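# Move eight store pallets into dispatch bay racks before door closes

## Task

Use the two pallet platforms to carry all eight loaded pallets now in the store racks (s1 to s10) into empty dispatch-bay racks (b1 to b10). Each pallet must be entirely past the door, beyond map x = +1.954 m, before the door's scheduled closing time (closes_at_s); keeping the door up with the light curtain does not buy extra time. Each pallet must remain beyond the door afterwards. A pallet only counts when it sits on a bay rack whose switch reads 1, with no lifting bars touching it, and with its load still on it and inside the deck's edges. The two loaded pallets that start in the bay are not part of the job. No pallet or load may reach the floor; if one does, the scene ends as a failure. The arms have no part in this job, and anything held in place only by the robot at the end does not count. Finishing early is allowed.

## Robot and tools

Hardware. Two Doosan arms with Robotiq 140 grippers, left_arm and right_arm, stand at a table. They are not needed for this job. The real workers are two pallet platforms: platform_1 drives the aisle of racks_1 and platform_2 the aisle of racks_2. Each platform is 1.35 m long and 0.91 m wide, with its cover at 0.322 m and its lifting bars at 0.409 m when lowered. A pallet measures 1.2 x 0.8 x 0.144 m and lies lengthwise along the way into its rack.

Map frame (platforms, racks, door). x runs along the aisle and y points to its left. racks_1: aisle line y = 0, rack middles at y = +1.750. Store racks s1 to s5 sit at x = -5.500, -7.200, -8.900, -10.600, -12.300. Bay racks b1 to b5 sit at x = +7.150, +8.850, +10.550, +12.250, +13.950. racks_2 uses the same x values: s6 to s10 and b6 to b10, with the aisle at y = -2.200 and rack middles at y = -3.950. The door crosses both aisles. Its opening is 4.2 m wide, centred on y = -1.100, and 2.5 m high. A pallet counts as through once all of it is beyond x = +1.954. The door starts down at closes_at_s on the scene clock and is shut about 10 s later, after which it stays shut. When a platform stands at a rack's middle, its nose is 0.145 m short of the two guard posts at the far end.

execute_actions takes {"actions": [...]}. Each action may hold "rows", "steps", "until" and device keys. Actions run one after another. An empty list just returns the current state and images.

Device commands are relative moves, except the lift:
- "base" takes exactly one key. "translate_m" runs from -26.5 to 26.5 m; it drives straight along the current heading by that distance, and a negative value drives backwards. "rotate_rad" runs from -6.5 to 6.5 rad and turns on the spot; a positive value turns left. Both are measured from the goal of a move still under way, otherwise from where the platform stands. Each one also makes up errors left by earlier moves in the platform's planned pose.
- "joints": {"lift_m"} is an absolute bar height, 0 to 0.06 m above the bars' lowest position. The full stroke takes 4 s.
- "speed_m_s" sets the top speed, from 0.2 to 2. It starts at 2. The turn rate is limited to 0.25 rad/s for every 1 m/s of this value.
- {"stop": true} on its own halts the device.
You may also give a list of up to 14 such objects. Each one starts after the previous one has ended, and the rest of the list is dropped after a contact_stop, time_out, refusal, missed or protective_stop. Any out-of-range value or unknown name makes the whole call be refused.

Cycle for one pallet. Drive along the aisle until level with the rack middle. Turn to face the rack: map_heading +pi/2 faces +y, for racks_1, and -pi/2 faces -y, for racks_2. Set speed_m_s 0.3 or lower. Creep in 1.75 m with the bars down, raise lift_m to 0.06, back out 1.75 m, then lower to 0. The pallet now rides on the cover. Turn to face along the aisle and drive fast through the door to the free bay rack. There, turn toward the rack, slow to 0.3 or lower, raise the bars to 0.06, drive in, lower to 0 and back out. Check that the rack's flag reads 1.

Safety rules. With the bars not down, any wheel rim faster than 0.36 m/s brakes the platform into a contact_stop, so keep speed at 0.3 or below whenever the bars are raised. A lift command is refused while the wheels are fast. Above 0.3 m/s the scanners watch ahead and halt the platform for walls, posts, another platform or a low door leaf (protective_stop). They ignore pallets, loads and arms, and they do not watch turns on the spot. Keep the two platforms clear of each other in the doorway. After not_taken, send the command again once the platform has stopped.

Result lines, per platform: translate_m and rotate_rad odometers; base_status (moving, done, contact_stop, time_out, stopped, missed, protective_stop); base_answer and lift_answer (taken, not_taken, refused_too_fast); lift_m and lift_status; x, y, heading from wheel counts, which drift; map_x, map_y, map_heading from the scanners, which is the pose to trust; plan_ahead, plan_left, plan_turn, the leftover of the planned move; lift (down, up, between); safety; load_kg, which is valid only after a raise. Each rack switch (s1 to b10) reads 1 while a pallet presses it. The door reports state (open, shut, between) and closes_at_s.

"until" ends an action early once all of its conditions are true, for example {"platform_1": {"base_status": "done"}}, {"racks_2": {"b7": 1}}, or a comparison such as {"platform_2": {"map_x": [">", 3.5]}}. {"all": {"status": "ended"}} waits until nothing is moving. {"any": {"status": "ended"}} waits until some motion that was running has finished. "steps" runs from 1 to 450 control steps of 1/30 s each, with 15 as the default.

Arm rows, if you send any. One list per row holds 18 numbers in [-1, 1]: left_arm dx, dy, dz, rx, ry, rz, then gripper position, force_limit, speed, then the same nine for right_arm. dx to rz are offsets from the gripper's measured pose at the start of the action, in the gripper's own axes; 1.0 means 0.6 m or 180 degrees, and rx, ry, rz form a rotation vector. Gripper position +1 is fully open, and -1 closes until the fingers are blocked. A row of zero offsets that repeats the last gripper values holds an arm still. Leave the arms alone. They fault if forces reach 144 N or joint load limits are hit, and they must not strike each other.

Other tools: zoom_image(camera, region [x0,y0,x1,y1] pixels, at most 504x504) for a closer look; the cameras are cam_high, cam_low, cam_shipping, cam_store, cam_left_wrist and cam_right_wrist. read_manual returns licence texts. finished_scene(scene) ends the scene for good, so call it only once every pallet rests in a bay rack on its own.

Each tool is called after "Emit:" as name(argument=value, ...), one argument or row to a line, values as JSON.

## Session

Emit:
execute_actions(
  actions=[],
)

Scene clock: 0.00 s.
left_arm: end_effector_position=(+0.3426, +1.0985, +0.3687) position_measured=3 object_status=3 end_effector_quat_wxyz=(-0.207, +0.598, +0.738, +0.234) end_effector_velocity=(+0.000, -0.000, -0.000) end_effector_angular_velocity=(-0.000, -0.001, -0.001) | right_arm: end_effector_position=(+0.9359, +0.0998, +0.2164) position_measured=3 object_status=3 end_effector_quat_wxyz=(+0.169, -0.301, +0.937, -0.043) end_effector_velocity=(-0.000, +0.002, +0.003) end_effector_angular_velocity=(+0.003, -0.004, +0.002)
Joint positions: left_arm=[ 0.981 -0.081  1.894  0.565  0.946  0.336] | right_arm=[ 0.553  0.741  0.975 -0.187  1.122 -1.564]
Joint velocities: left_arm=[-0.     0.     0.    -0.001 -0.001  0.   ] | right_arm=[ 0.002 -0.002 -0.002  0.    -0.001 -0.   ]
Joint torques (N m, as the joint torque sensors report them, + toward a larger angle): no reading
Flange force (N, the push that the arm receives, along the gripper's own x y z axes): no reading
Hand target (left_arm): +0.343, +1.099, +0.369; -0.207, +0.598, +0.738, +0.234
Hand target (right_arm): +0.936, +0.100, +0.216; +0.169, -0.301, +0.937, -0.043
platform_1.base_odometry: x=+0.000 y=+0.000 heading=+0.000 (m, m, rad; from the platform's pose at the start)
platform_1.map_pose: map_x=-4.31 map_y=-0.02 map_heading=+0.0175 (m, m, rad; on the building's map)
platform_1.planned_pose: plan_ahead=+0.00 plan_left=+0.00 plan_turn=+0.0000 (m ahead, m left, rad left of the pose on the map)
platform_1.base_status: done
platform_1.joint_positions: lift_m=+0.000
platform_1.joint_status: done
platform_1: translate_m=0.000 translate_m_goal=0.000 rotate_rad=0.000 rotate_rad_goal=0.000 base_answer=taken lift_m_goal=0.000 lift_answer=taken lift=down safety=ok load_kg=-51 refusals=0 queue=idle queue_left=0
platform_2.base_odometry: x=+0.000 y=+0.000 heading=+0.000 (m, m, rad; from the platform's pose at the start)
platform_2.map_pose: map_x=-2.84 map_y=-2.16 map_heading=-0.0044 (m, m, rad; on the building's map)
platform_2.planned_pose: plan_ahead=+0.00 plan_left=+0.00 plan_turn=+0.0000 (m ahead, m left, rad left of the pose on the map)
platform_2.base_status: done
platform_2.joint_positions: lift_m=+0.000
platform_2.joint_status: done
platform_2: translate_m=0.000 translate_m_goal=0.000 rotate_rad=0.000 rotate_rad_goal=0.000 base_answer=taken lift_m_goal=0.000 lift_answer=taken lift=down safety=ok load_kg=-51 refusals=0 queue=idle queue_left=0
racks_1: s1=1 s2=1 s3=1 s4=0 s5=1 b1=0 b2=1 b3=0 b4=0 b5=0
racks_2: s6=1 s7=1 s8=0 s9=1 s10=1 b6=0 b7=0 b8=0 b9=1 b10=0
door: state=open closes_at_s=510
camera_calibration (this result's frames):
cam_left_wrist: T_world_to_cam=[[0.941106, 0.301969, 0.152102, -0.696992], [0.325821, -0.930139, -0.169355, 0.9782], [0.0903364, 0.208939, -0.973747, 0.294169], [0, 0, 0, 1]] pos_world=[0.31065, 1.05887, 0.558123]
cam_right_wrist: T_world_to_cam=[[-0.395821, 0.898307, -0.190709, 0.329007], [0.692163, 0.428314, 0.580911, -0.791311], [0.60352, 0.0979348, -0.791311, -0.212327], [0, 0, 0, 1]] pos_world=[0.806088, 0.0641742, 0.35441]

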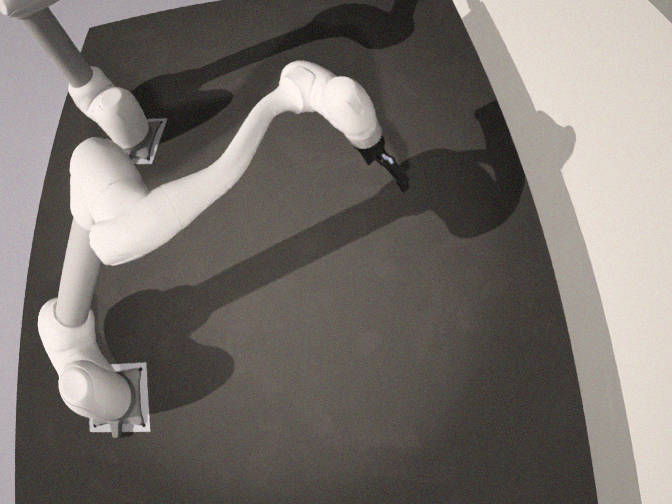

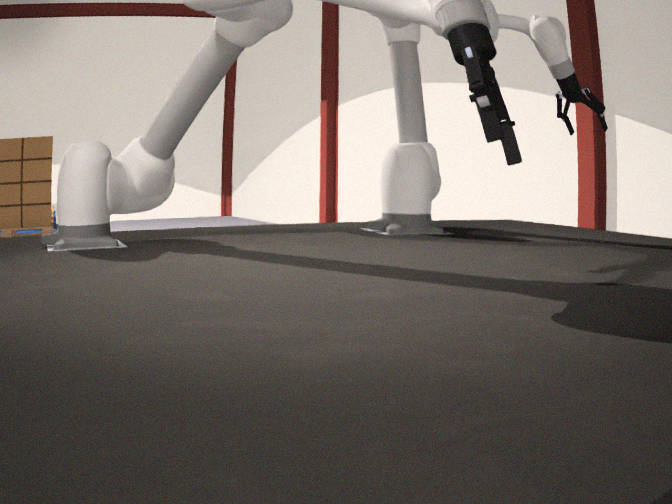

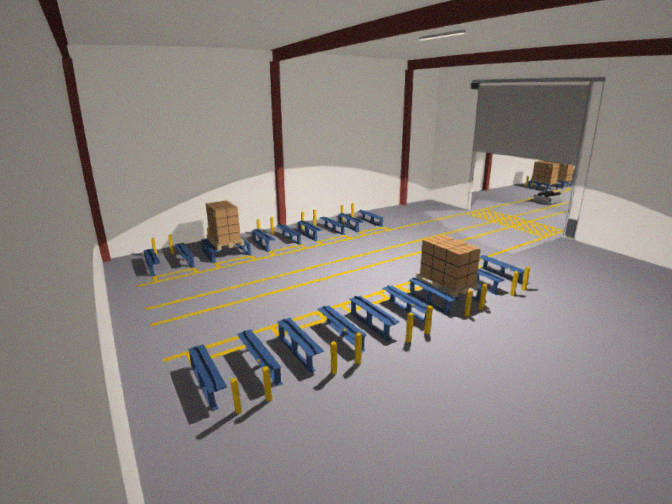

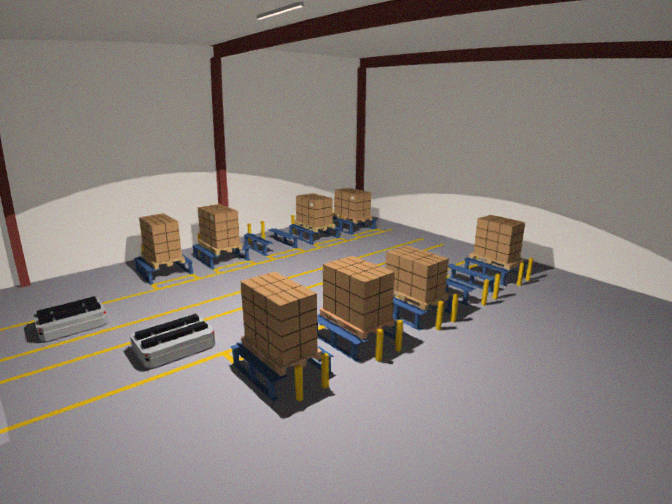

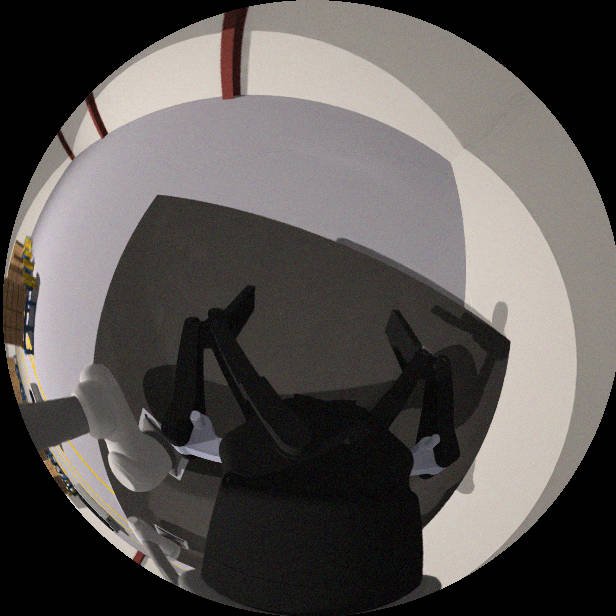

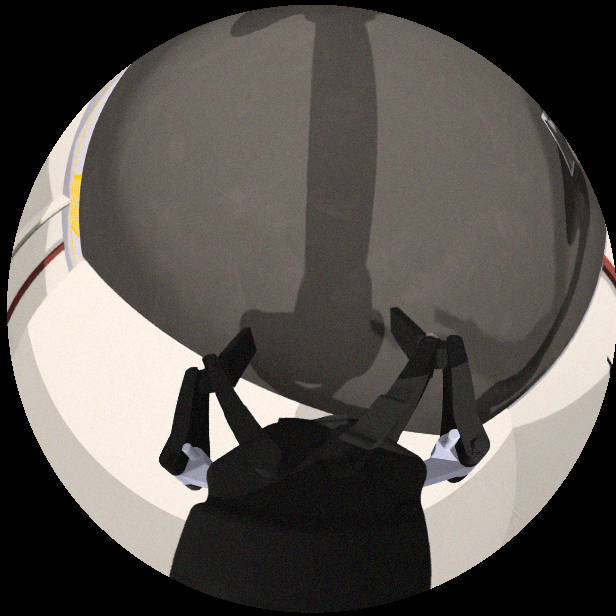

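Emit:
execute_actions(
  actions=[
    {"platform_1":[{"base":{"translate_m":-1.19}},{"base":{"rotate_rad":1.5533}},{"speed_m_s":0.3,"base":{"translate_m":1.79}},{"joints":{"lift_m":0.06}},{"base":{"translate_m":-1.75}},{"joints":{"lift_m":0}},{"speed_m_s":2,"base":{"rotate_rad":-1.5708}},{"base":{"translate_m":12.65}},{"base":{"rotate_rad":1.5708}},{"speed_m_s":0.3,"joints":{"lift_m":0.06}},{"base":{"translate_m":1.75}},{"joints":{"lift_m":0}},{"base":{"translate_m":-1.75}},{"speed_m_s":2,"base":{"rotate_rad":-1.5708}}],"platform_2":[{"base":{"translate_m":-2.66}},{"base":{"rotate_rad":-1.5664}},{"speed_m_s":0.3,"base":{"translate_m":1.8}},{"joints":{"lift_m":0.06}},{"base":{"translate_m":-1.75}},{"joints":{"lift_m":0}},{"speed_m_s":2,"base":{"rotate_rad":1.5708}},{"base":{"translate_m":12.65}},{"base":{"rotate_rad":-1.5708}},{"speed_m_s":0.3,"joints":{"lift_m":0.06}},{"base":{"translate_m":1.75}},{"joints":{"lift_m":0}},{"base":{"translate_m":-1.75}},{"speed_m_s":2,"base":{"rotate_rad":1.5708}}],"steps":450,"until":{"all":{"status":"ended"}}},
    {"steps":150},
  ],
)

Emit:
execute_actions(
  actions=[
    {"steps":450},
    {"steps":450},
    {"steps":450,"until":{"platform_1":{"queue":["!=","running"]}}},
    {"steps":450,"until":{"platform_1":{"queue":["!=","running"]}}},
    {"steps":450,"until":{"platform_1":{"queue":["!=","running"]}}},
  ],
)

Scene clock: 23.87 s.
left_arm: end_effector_position=(+0.3426, +1.0985, +0.3687) position_measured=3 object_status=3 end_effector_quat_wxyz=(-0.207, +0.598, +0.738, +0.234) end_effector_velocity=(+0.001, -0.000, -0.000) end_effector_angular_velocity=(-0.001, -0.000, -0.000) | right_arm: end_effector_position=(+0.9359, +0.0998, +0.2164) position_measured=3 object_status=3 end_effector_quat_wxyz=(+0.169, -0.301, +0.937, -0.043) end_effector_velocity=(+0.000, -0.001, +0.001) end_effector_angular_velocity=(+0.000, -0.001, -0.001)
Joint positions: left_arm=[ 0.981 -0.081  1.894  0.565  0.946  0.336] | right_arm=[ 0.553  0.741  0.975 -0.187  1.122 -1.564]
Joint velocities: left_arm=[-0.001  0.001 -0.    -0.001  0.     0.   ] | right_arm=[-0.001 -0.    -0.    -0.    -0.     0.001]
Joint torques (N m, as the joint torque sensors report them, + toward a larger angle): left_arm=[  2.98 -33.2  -41.29   4.89  -0.61   0.17] | right_arm=[  -1.35 -116.64  -43.51    3.68   -0.98    0.29]
Flange force (N, the push that the arm receives, along the gripper's own x y z axes): left_arm=[-3.4 3.9 -3.3] | right_arm=[-3.0 1.5 3.6]
Flange force at the end of the 1st action (N, along the gripper's axes at the end of the call): left_arm=[-2.0 10.0 -1.6] | right_arm=[-0.9 1.1 3.1]
Hand target (left_arm): +0.343, +1.099, +0.369; -0.207, +0.598, +0.738, +0.234
Hand target (right_arm): +0.936, +0.100, +0.216; +0.169, -0.301, +0.937, -0.043
platform_1.base_odometry: x=-1.181 y=+1.579 heading=+1.557 (m, m, rad; from the platform's pose at the start)
platform_1.map_pose: map_x=-5.50 map_y=+1.52 map_heading=+1.5708 (m, m, rad; on the building's map)
platform_1.planned_pose: plan_ahead=-1.52 plan_left=+0.00 plan_turn=+0.0000 (m ahead, m left, rad left of the pose on the map)
platform_1.base_status: moving
platform_1.joint_positions: lift_m=+0.060
platform_1.joint_status: done
platform_1: translate_m=0.366 translate_m_goal=-1.151 rotate_rad=1.557 rotate_rad_goal=1.557 base_answer=taken lift_m_goal=0.060 lift_answer=taken lift=up safety=ok load_kg=320 refusals=0 queue=running queue_left=9
platform_2.base_odometry: x=-2.674 y=-1.778 heading=-1.579 (m, m, rad; from the platform's pose at the start)
platform_2.map_pose: map_x=-5.50 map_y=-3.95 map_heading=-1.5708 (m, m, rad; on the building's map)
platform_2.planned_pose: plan_ahead=+0.00 plan_left=+0.00 plan_turn=+0.0000 (m ahead, m left, rad left of the pose on the map)
platform_2.base_status: done
platform_2.joint_positions: lift_m=+0.058
platform_2.joint_status: moving
platform_2: translate_m=-0.862 translate_m_goal=-0.862 rotate_rad=-1.579 rotate_rad_goal=-1.578 base_answer=taken lift_m_goal=0.060 lift_answer=taken lift=up safety=ok load_kg=317 refusals=0 queue=running queue_left=10
racks_1: s1=0 s2=1 s3=1 s4=0 s5=1 b1=0 b2=1 b3=0 b4=0 b5=0
racks_2: s6=0 s7=1 s8=0 s9=1 s10=1 b6=0 b7=0 b8=0 b9=1 b10=0
door: state=open closes_at_s=510
camera_calibration (this result's frames):
cam_left_wrist: T_world_to_cam=[[0.941106, 0.301969, 0.152102, -0.696992], [0.325821, -0.93014, -0.169355, 0.9782], [0.0903365, 0.208939, -0.973747, 0.294169], [0, 0, 0, 1]] pos_world=[0.31065, 1.05887, 0.558124]
cam_right_wrist: T_world_to_cam=[[-0.395821, 0.898307, -0.19071, 0.329008], [0.692163, 0.428314, 0.580911, -0.791311], [0.60352, 0.0979343, -0.79131, -0.212327], [0, 0, 0, 1]] pos_world=[0.806088, 0.0641741, 0.35441]

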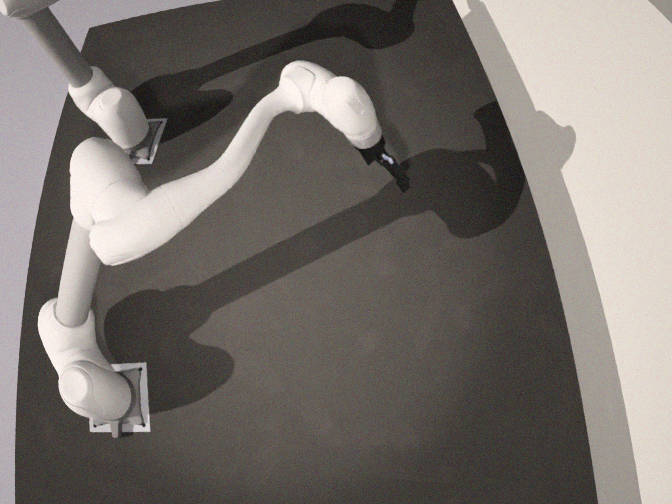

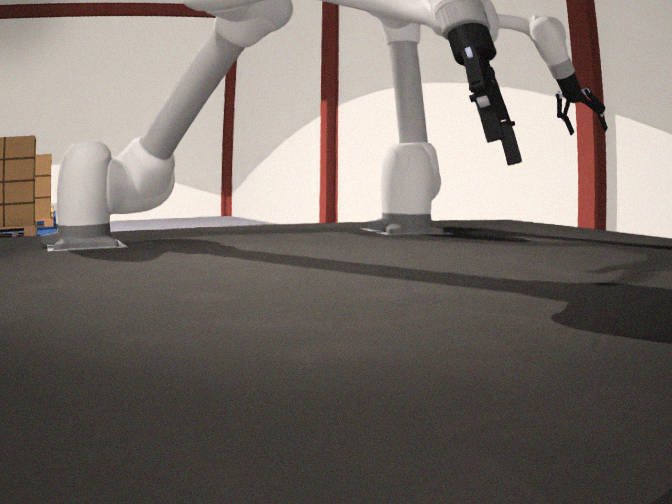

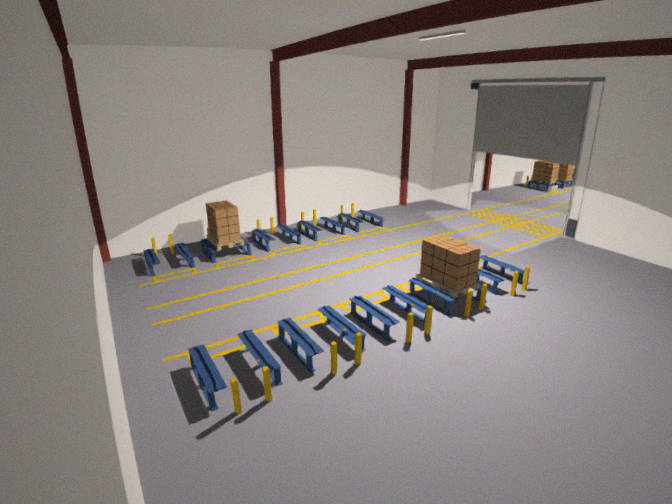

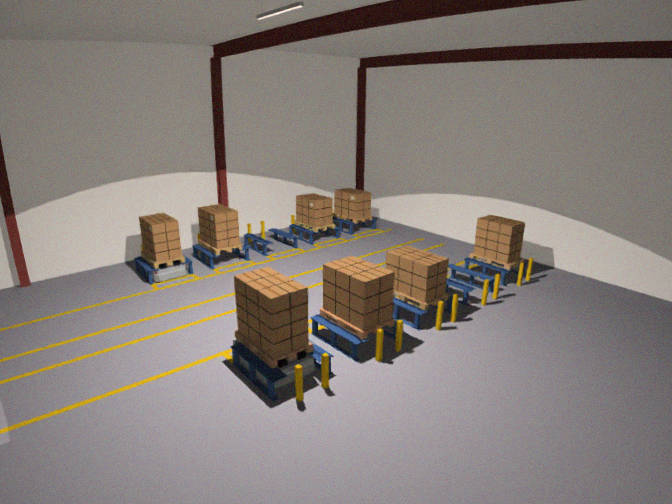

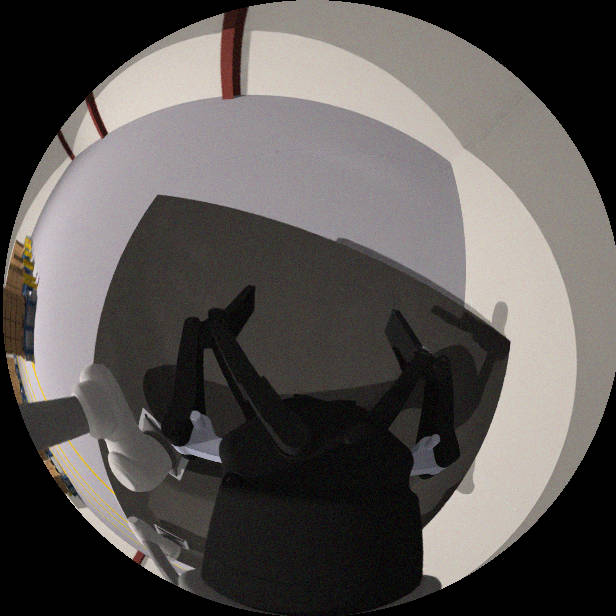

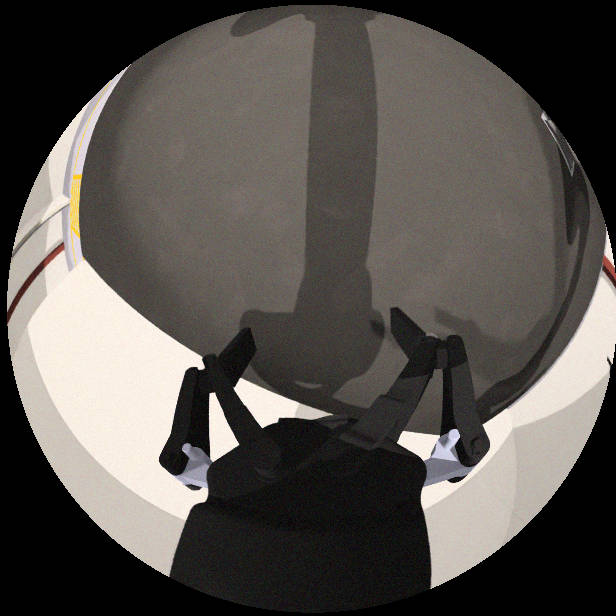

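Scene clock: 80.33 s.
left_arm: end_effector_position=(+0.3426, +1.0985, +0.3687) position_measured=3 object_status=3 end_effector_quat_wxyz=(-0.207, +0.598, +0.738, +0.234) end_effector_velocity=(+0.000, -0.000, +0.001) end_effector_angular_velocity=(+0.002, +0.000, -0.001) | right_arm: end_effector_position=(+0.9359, +0.0998, +0.2164) position_measured=3 object_status=3 end_effector_quat_wxyz=(+0.169, -0.301, +0.937, -0.043) end_effector_velocity=(-0.001, +0.002, -0.002) end_effector_angular_velocity=(-0.001, +0.001, +0.003)
Joint positions: left_arm=[ 0.981 -0.081  1.894  0.565  0.946  0.336] | right_arm=[ 0.553  0.741  0.975 -0.187  1.122 -1.564]
Joint velocities: left_arm=[-0.001 -0.001 -0.     0.002 -0.     0.   ] | right_arm=[ 0.002  0.002 -0.    -0.    -0.001 -0.   ]
Joint torques (N m, as the joint torque sensors report them, + toward a larger angle): left_arm=[  4.18 -31.89 -41.24   4.9   -0.34  -0.21] | right_arm=[  -0.89 -114.96  -43.07    3.81   -0.87    0.3 ]
Flange force (N, the push that the arm receives, along the gripper's own x y z axes): left_arm=[-4.9 2.4 -5.9] | right_arm=[-1.9 1.9 2.8]
Flange force at the end of the 1st action (N, along the gripper's axes at the end of the call): left_arm=[-8.5 3.3 -6.1] | right_arm=[-1.4 2.2 2.5]
Flange force at the end of the 2nd action (N, along the gripper's axes at the end of the call): left_arm=[-5.0 3.9 -3.9] | right_arm=[-2.6 3.5 3.3]
Flange force at the end of the 3rd action (N, along the gripper's axes at the end of the call): left_arm=[-2.3 8.0 -2.4] | right_arm=[-4.7 1.7 4.0]
Flange force at the end of the 4th action (N, along the gripper's axes at the end of the call): left_arm=[-4.0 8.2 -2.2] | right_arm=[-2.6 2.0 3.9]
Hand target (left_arm): +0.343, +1.099, +0.369; -0.207, +0.598, +0.738, +0.234
Hand target (right_arm): +0.936, +0.100, +0.216; +0.169, -0.301, +0.937, -0.043
platform_1.base_odometry: x=+11.486 y=-0.210 heading=-0.012 (m, m, rad; from the platform's pose at the start)
platform_1.map_pose: map_x=+7.15 map_y=+0.00 map_heading=+0.0000 (m, m, rad; on the building's map)
platform_1.planned_pose: plan_ahead=+0.00 plan_left=+0.00 plan_turn=+0.0000 (m ahead, m left, rad left of the pose on the map)
platform_1.base_status: done
platform_1.joint_positions: lift_m=+0.000
platform_1.joint_status: done
platform_1: translate_m=11.514 translate_m_goal=11.514 rotate_rad=-0.012 rotate_rad_goal=-0.012 base_answer=taken lift_m_goal=0.000 lift_answer=taken lift=down safety=ok load_kg=-49 refusals=0 queue=done queue_left=0
platform_2.base_odometry: x=+10.005 y=-0.050 heading=-0.161 (m, m, rad; from the platform's pose at the start)
platform_2.map_pose: map_x=+7.14 map_y=-2.20 map_heading=-0.1396 (m, m, rad; on the building's map)
platform_2.planned_pose: plan_ahead=+0.01 plan_left=+0.00 plan_turn=+0.1397 (m ahead, m left, rad left of the pose on the map)
platform_2.base_status: moving
platform_2.joint_positions: lift_m=+0.000
platform_2.joint_status: done
platform_2: translate_m=10.071 translate_m_goal=10.071 rotate_rad=-0.145 rotate_rad_goal=-0.008 base_answer=taken lift_m_goal=0.000 lift_answer=taken lift=down safety=ok load_kg=-49 refusals=0 queue=running queue_left=0
racks_1: s1=0 s2=1 s3=1 s4=0 s5=1 b1=1 b2=1 b3=0 b4=0 b5=0
racks_2: s6=0 s7=1 s8=0 s9=1 s10=1 b6=1 b7=0 b8=0 b9=1 b10=0
door: state=open closes_at_s=510
camera_calibration (this result's frames):
cam_left_wrist: T_world_to_cam=[[0.941106, 0.301967, 0.152104, -0.696993], [0.32582, -0.93014, -0.169356, 0.978201], [0.0903383, 0.20894, -0.973747, 0.294168], [0, 0, 0, 1]] pos_world=[0.310652, 1.05887, 0.558125]
cam_right_wrist: T_world_to_cam=[[-0.395819, 0.898308, -0.19071, 0.329007], [0.692165, 0.428313, 0.580909, -0.791311], [0.603519, 0.0979321, -0.791312, -0.212326], [0, 0, 0, 1]] pos_world=[0.806088, 0.0641729, 0.354409]

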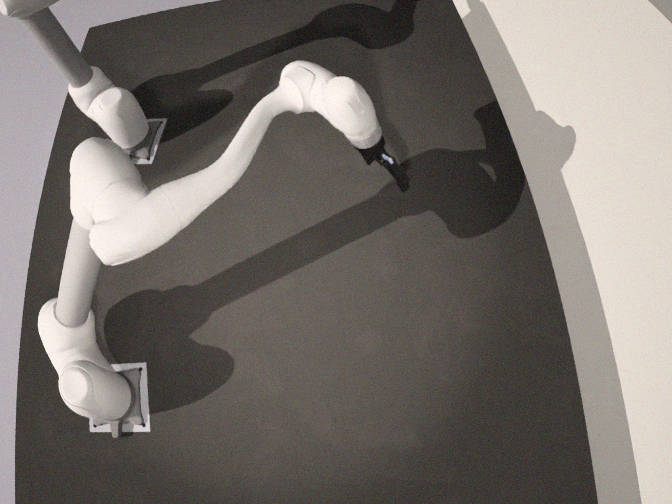

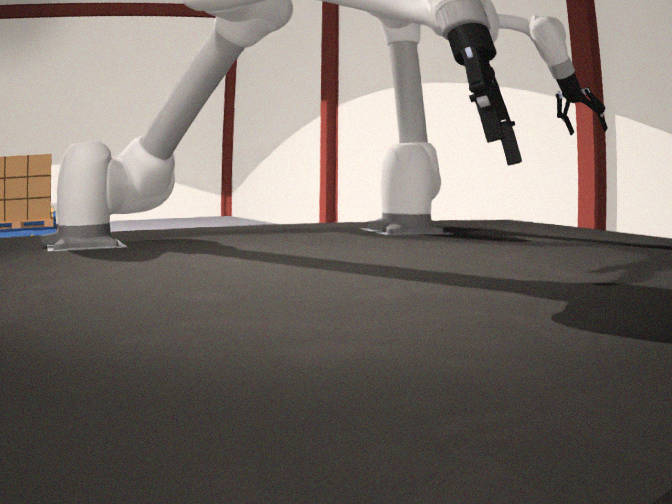

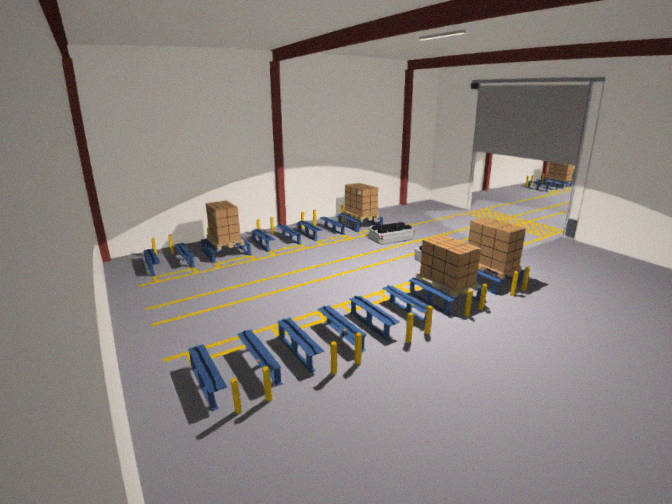

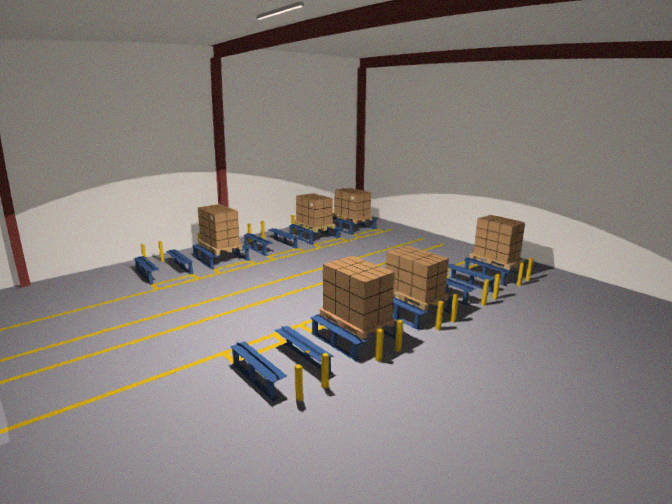

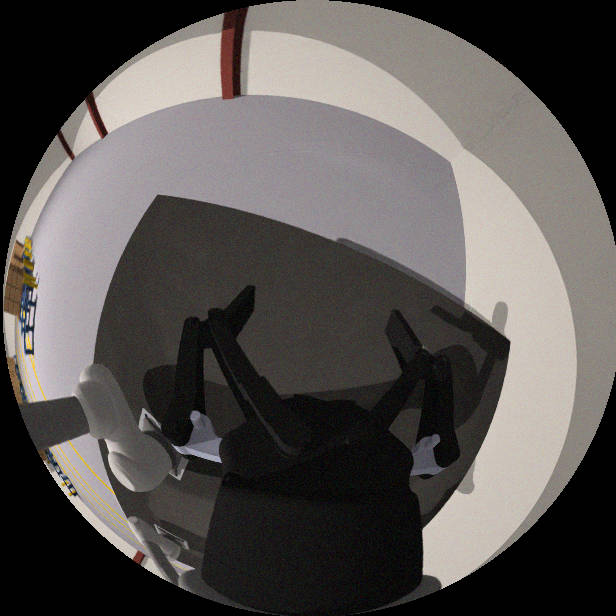

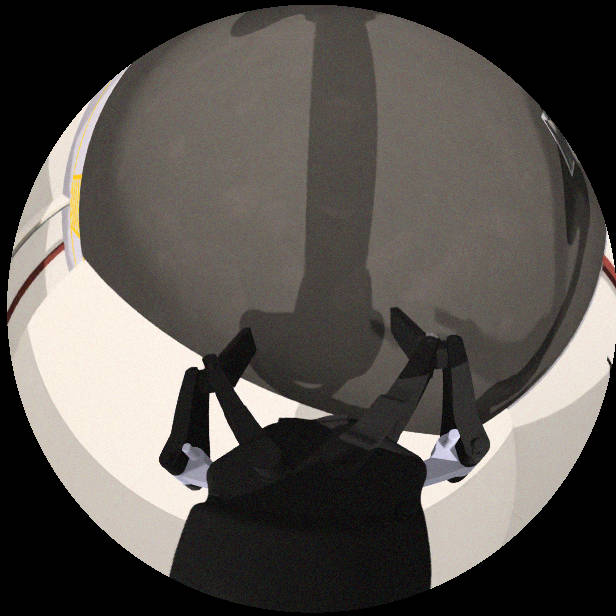

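Emit:
execute_actions(
  actions=[
    {"steps":60,"until":{"all":{"status":"ended"}}},
    {"platform_1":[{"base":{"translate_m":-14.35}},{"base":{"rotate_rad":1.5708}},{"speed_m_s":0.3,"base":{"translate_m":1.75}},{"joints":{"lift_m":0.06}},{"base":{"translate_m":-1.75}},{"joints":{"lift_m":0}},{"speed_m_s":2,"base":{"rotate_rad":-1.5708}},{"base":{"translate_m":17.75}},{"base":{"rotate_rad":1.5708}},{"speed_m_s":0.3,"joints":{"lift_m":0.06}},{"base":{"translate_m":1.75}},{"joints":{"lift_m":0}},{"base":{"translate_m":-1.75}},{"speed_m_s":2,"base":{"rotate_rad":-1.5708}}],"platform_2":[{"base":{"translate_m":-14.35}},{"base":{"rotate_rad":-1.5708}},{"speed_m_s":0.3,"base":{"translate_m":1.75}},{"joints":{"lift_m":0.06}},{"base":{"translate_m":-1.75}},{"joints":{"lift_m":0}},{"speed_m_s":2,"base":{"rotate_rad":1.5708}},{"base":{"translate_m":17.75}},{"base":{"rotate_rad":-1.5708}},{"speed_m_s":0.3,"joints":{"lift_m":0.06}},{"base":{"translate_m":1.75}},{"joints":{"lift_m":0}},{"base":{"translate_m":-1.75}},{"speed_m_s":2,"base":{"rotate_rad":1.5708}}],"steps":450,"until":{"all":{"status":"ended"}}},
    {"steps":450,"until":{"all":{"status":"ended"}}},
    {"steps":450,"until":{"all":{"status":"ended"}}},
  ],
)

Emit:
execute_actions(
  actions=[
    {"steps":450,"until":{"all":{"status":"ended"}}},
    {"steps":450,"until":{"all":{"status":"ended"}}},
    {"steps":450,"until":{"all":{"status":"ended"}}},
    {"steps":450,"until":{"all":{"status":"ended"}}},
  ],
)

Scene clock: 128.43 s.
left_arm: end_effector_position=(+0.3426, +1.0985, +0.3687) position_measured=3 object_status=3 end_effector_quat_wxyz=(-0.207, +0.598, +0.738, +0.234) end_effector_velocity=(+0.001, +0.000, -0.000) end_effector_angular_velocity=(-0.000, -0.001, -0.000) | right_arm: end_effector_position=(+0.9359, +0.0998, +0.2164) position_measured=3 object_status=3 end_effector_quat_wxyz=(+0.169, -0.301, +0.937, -0.043) end_effector_velocity=(+0.000, -0.001, +0.001) end_effector_angular_velocity=(+0.001, -0.001, -0.001)
Joint positions: left_arm=[ 0.981 -0.081  1.894  0.565  0.946  0.336] | right_arm=[ 0.553  0.741  0.975 -0.187  1.122 -1.564]
Joint velocities: left_arm=[-0.     0.001 -0.    -0.001 -0.001 -0.   ] | right_arm=[-0.001 -0.002  0.     0.    -0.     0.   ]
Joint torques (N m, as the joint torque sensors report them, + toward a larger angle): left_arm=[  3.98 -35.01 -41.54   4.48  -0.79  -0.13] | right_arm=[  -1.54 -116.23  -43.46    3.71   -0.8     0.24]
Flange force (N, the push that the arm receives, along the gripper's own x y z axes): left_arm=[-3.9 6.6 -2.7] | right_arm=[-2.6 1.6 4.2]
Flange force at the end of the 1st action (N, along the gripper's axes at the end of the call): left_arm=[-4.6 6.5 -5.0] | right_arm=[-1.7 1.3 2.8]
Flange force at the end of the 2nd action (N, along the gripper's axes at the end of the call): left_arm=[-2.5 8.1 -3.8] | right_arm=[-4.6 2.7 4.0]
Flange force at the end of the 3rd action (N, along the gripper's axes at the end of the call): left_arm=[-1.3 3.6 -3.8] | right_arm=[-4.3 2.7 5.7]
Hand target (left_arm): +0.343, +1.099, +0.369; -0.207, +0.598, +0.738, +0.234
Hand target (right_arm): +0.936, +0.100, +0.216; +0.169, -0.301, +0.937, -0.043
platform_1.base_odometry: x=-2.202 y=-0.020 heading=-0.020 (m, m, rad; from the platform's pose at the start)
platform_1.map_pose: map_x=-6.50 map_y=+0.00 map_heading=+0.0000 (m, m, rad; on the building's map)
platform_1.planned_pose: plan_ahead=+17.05 plan_left=+0.00 plan_turn=+0.0000 (m ahead, m left, rad left of the pose on the map)
platform_1.base_status: moving
platform_1.joint_positions: lift_m=+0.000
platform_1.joint_status: done
platform_1: translate_m=-2.155 translate_m_goal=14.892 rotate_rad=-0.020 rotate_rad_goal=-0.019 base_answer=taken lift_m_goal=0.000 lift_answer=taken lift=down safety=ok load_kg=-49 refusals=0 queue=running queue_left=6
platform_2.base_odometry: x=-3.142 y=+0.027 heading=-0.002 (m, m, rad; from the platform's pose at the start)
platform_2.map_pose: map_x=-5.97 map_y=-2.20 map_heading=+0.0000 (m, m, rad; on the building's map)
platform_2.planned_pose: plan_ahead=+16.52 plan_left=+0.00 plan_turn=+0.0000 (m ahead, m left, rad left of the pose on the map)
platform_2.base_status: moving
platform_2.joint_positions: lift_m=+0.000
platform_2.joint_status: done
platform_2: translate_m=-3.048 translate_m_goal=13.478 rotate_rad=-0.002 rotate_rad_goal=-0.004 base_answer=taken lift_m_goal=0.000 lift_answer=taken lift=down safety=ok load_kg=-49 refusals=0 queue=running queue_left=6
racks_1: s1=0 s2=0 s3=1 s4=0 s5=1 b1=1 b2=1 b3=0 b4=0 b5=0
racks_2: s6=0 s7=0 s8=0 s9=1 s10=1 b6=1 b7=0 b8=0 b9=1 b10=0
door: state=open closes_at_s=510
camera_calibration (this result's frames):
cam_left_wrist: T_world_to_cam=[[0.941106, 0.301967, 0.152104, -0.696993], [0.32582, -0.93014, -0.169356, 0.978201], [0.0903381, 0.20894, -0.973747, 0.294168], [0, 0, 0, 1]] pos_world=[0.310652, 1.05887, 0.558124]
cam_right_wrist: T_world_to_cam=[[-0.395819, 0.898308, -0.19071, 0.329007], [0.692165, 0.428313, 0.580909, -0.791311], [0.603519, 0.0979322, -0.791312, -0.212326], [0, 0, 0, 1]] pos_world=[0.806088, 0.0641728, 0.354409]

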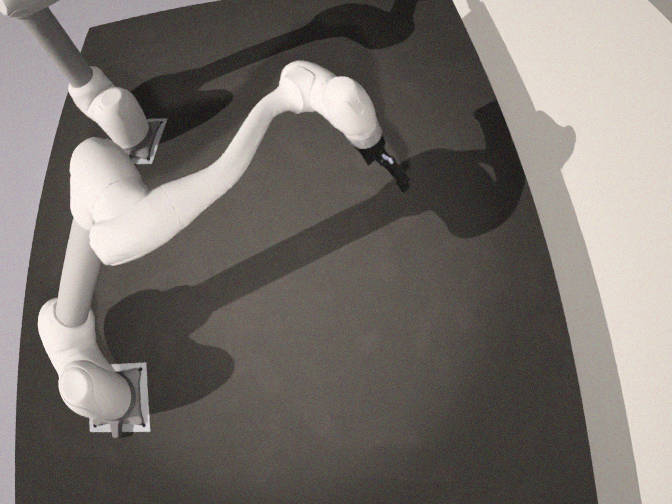

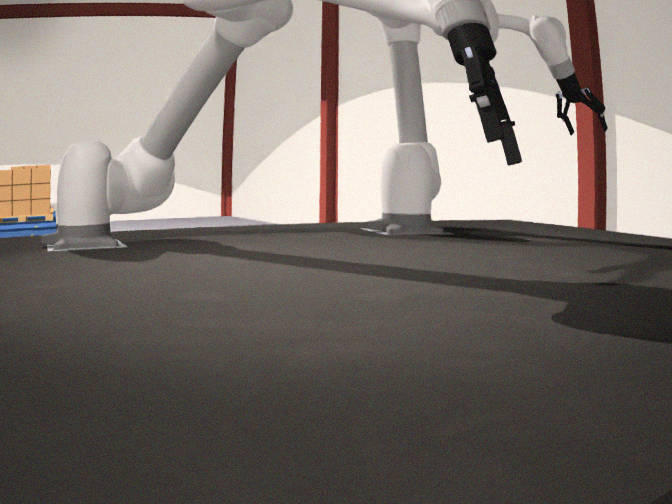

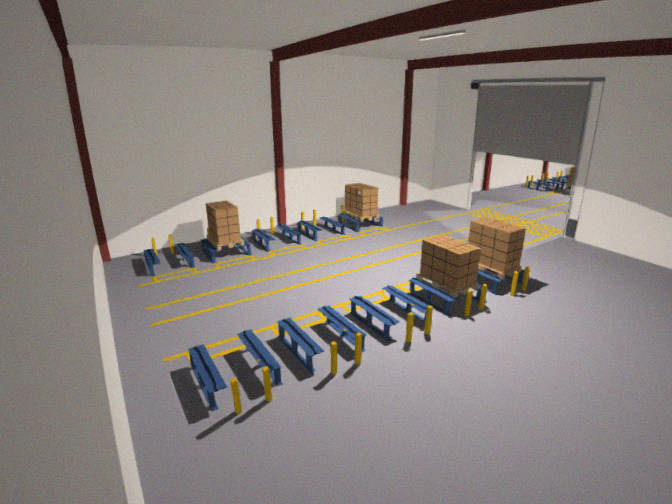

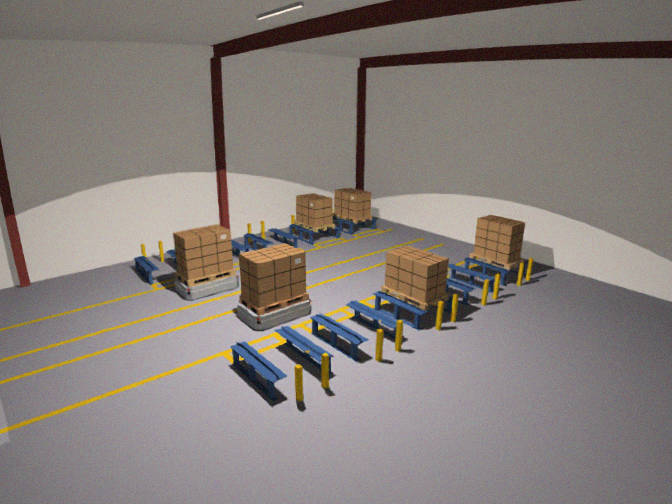

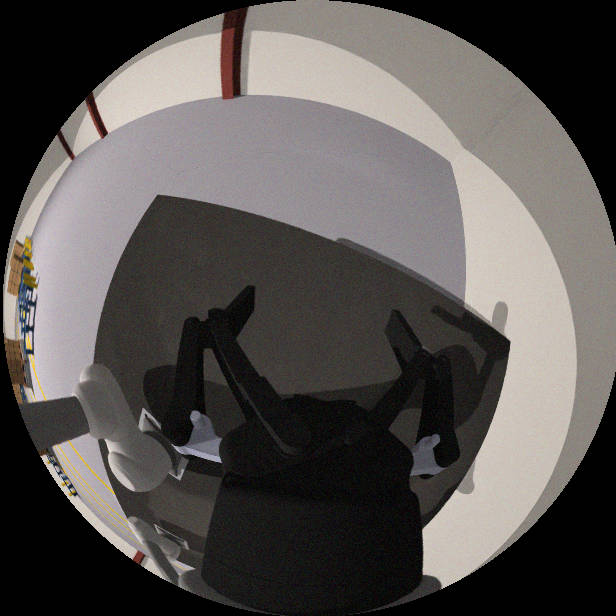

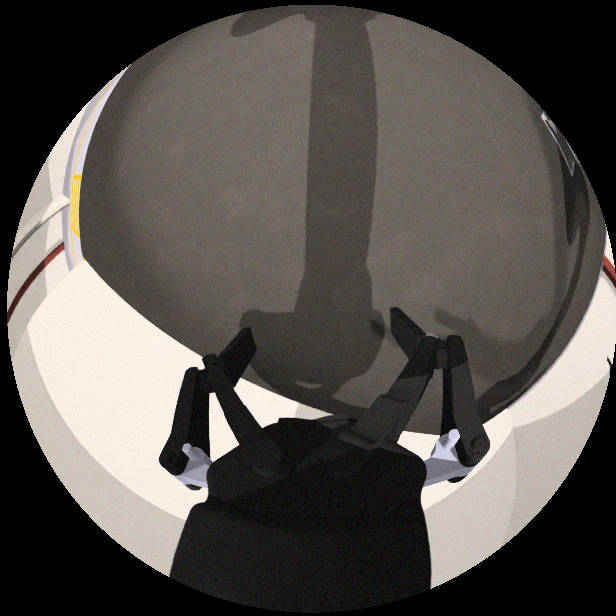

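Scene clock: 171.80 s.
left_arm: end_effector_position=(+0.3426, +1.0985, +0.3687) position_measured=3 object_status=3 end_effector_quat_wxyz=(-0.207, +0.598, +0.738, +0.234) end_effector_velocity=(-0.001, +0.000, +0.000) end_effector_angular_velocity=(-0.000, -0.000, +0.002) | right_arm: end_effector_position=(+0.9359, +0.0998, +0.2164) position_measured=3 object_status=3 end_effector_quat_wxyz=(+0.169, -0.301, +0.937, -0.043) end_effector_velocity=(+0.001, -0.002, -0.000) end_effector_angular_velocity=(-0.000, -0.000, -0.003)
Joint positions: left_arm=[ 0.981 -0.081  1.894  0.565  0.946  0.336] | right_arm=[ 0.553  0.741  0.975 -0.187  1.122 -1.564]
Joint velocities: left_arm=[ 0.001 -0.    -0.    -0.     0.001 -0.   ] | right_arm=[-0.002  0.     0.001 -0.001 -0.001  0.   ]
Joint torques (N m, as the joint torque sensors report them, + toward a larger angle): left_arm=[  3.76 -33.83 -39.67   4.41  -0.75   0.41] | right_arm=[  -0.96 -115.75  -43.15    3.82   -0.92    0.17]
Flange force (N, the push that the arm receives, along the gripper's own x y z axes): left_arm=[-2.5 8.3 -4.2] | right_arm=[-3.1 1.3 3.9]
Flange force at the end of the 1st action (N, along the gripper's axes at the end of the call): left_arm=[-3.8 8.2 -2.2] | right_arm=[-2.3 2.4 3.1]
Flange force at the end of the 2nd action (N, along the gripper's axes at the end of the call): left_arm=[-6.7 9.4 -4.3] | right_arm=[-2.8 1.3 3.3]
Flange force at the end of the 3rd action (N, along the gripper's axes at the end of the call): left_arm=[-7.6 6.9 -6.4] | right_arm=[-3.3 0.2 3.4]
Hand target (left_arm): +0.343, +1.099, +0.369; -0.207, +0.598, +0.738, +0.234
Hand target (right_arm): +0.936, +0.100, +0.216; +0.169, -0.301, +0.937, -0.043
platform_1.base_odometry: x=+14.914 y=-0.346 heading=-0.016 (m, m, rad; from the platform's pose at the start)
platform_1.map_pose: map_x=+10.55 map_y=+0.00 map_heading=+0.0000 (m, m, rad; on the building's map)
platform_1.planned_pose: plan_ahead=+0.00 plan_left=+0.00 plan_turn=+0.0000 (m ahead, m left, rad left of the pose on the map)
platform_1.base_status: done
platform_1.joint_positions: lift_m=+0.000
platform_1.joint_status: done
platform_1: translate_m=14.948 translate_m_goal=14.948 rotate_rad=-0.016 rotate_rad_goal=-0.016 base_answer=taken lift_m_goal=0.000 lift_answer=taken lift=down safety=ok load_kg=-49 refusals=0 queue=done queue_left=0
platform_2.base_odometry: x=+13.434 y=-0.036 heading=-0.007 (m, m, rad; from the platform's pose at the start)
platform_2.map_pose: map_x=+10.55 map_y=-2.20 map_heading=+0.0000 (m, m, rad; on the building's map)
platform_2.planned_pose: plan_ahead=+0.00 plan_left=+0.00 plan_turn=+0.0000 (m ahead, m left, rad left of the pose on the map)
platform_2.base_status: done
platform_2.joint_positions: lift_m=+0.000
platform_2.joint_status: done
platform_2: translate_m=13.501 translate_m_goal=13.501 rotate_rad=-0.007 rotate_rad_goal=-0.007 base_answer=taken lift_m_goal=0.000 lift_answer=taken lift=down safety=ok load_kg=-49 refusals=0 queue=done queue_left=0
racks_1: s1=0 s2=0 s3=1 s4=0 s5=1 b1=1 b2=1 b3=1 b4=0 b5=0
racks_2: s6=0 s7=0 s8=0 s9=1 s10=1 b6=1 b7=0 b8=1 b9=1 b10=0
door: state=open closes_at_s=510
camera_calibration (this result's frames):
cam_left_wrist: T_world_to_cam=[[0.941106, 0.301967, 0.152104, -0.696993], [0.32582, -0.93014, -0.169356, 0.978201], [0.0903381, 0.20894, -0.973747, 0.294168], [0, 0, 0, 1]] pos_world=[0.310652, 1.05887, 0.558124]
cam_right_wrist: T_world_to_cam=[[-0.395819, 0.898308, -0.19071, 0.329007], [0.692165, 0.428313, 0.580909, -0.791311], [0.603519, 0.0979322, -0.791312, -0.212326], [0, 0, 0, 1]] pos_world=[0.806088, 0.0641729, 0.354409]

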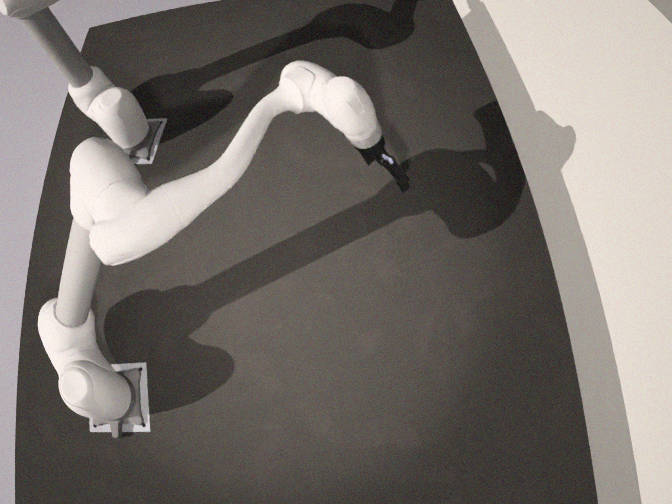

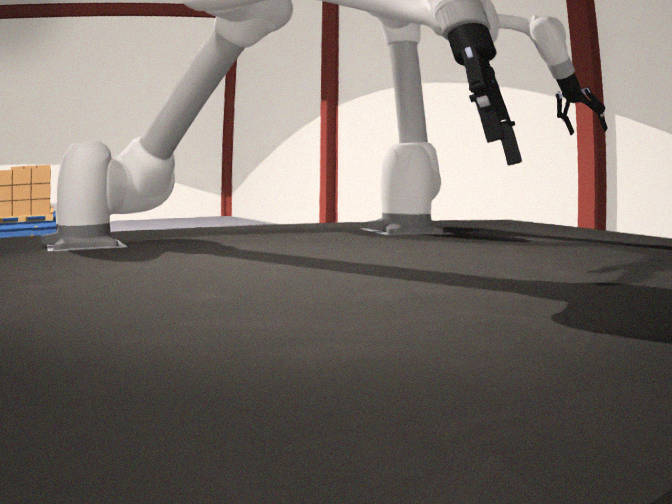

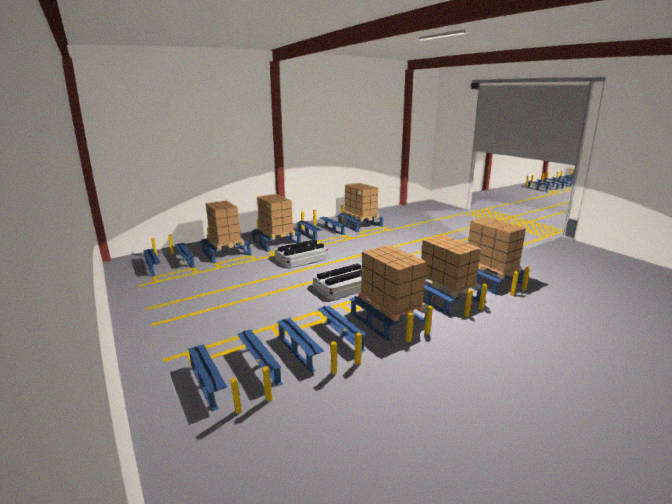

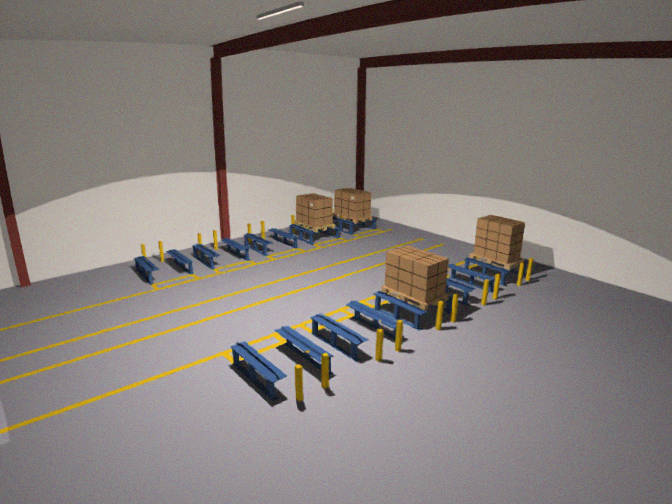

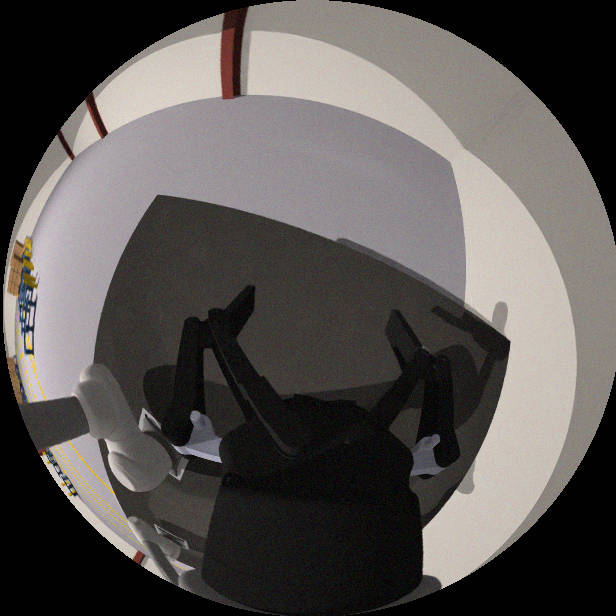

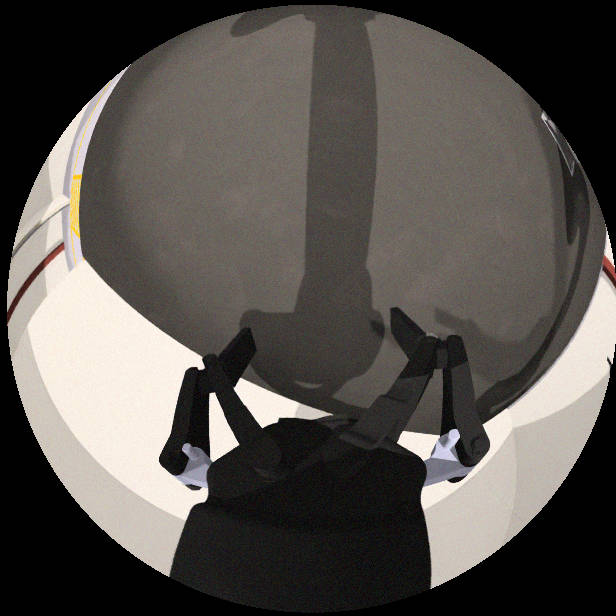

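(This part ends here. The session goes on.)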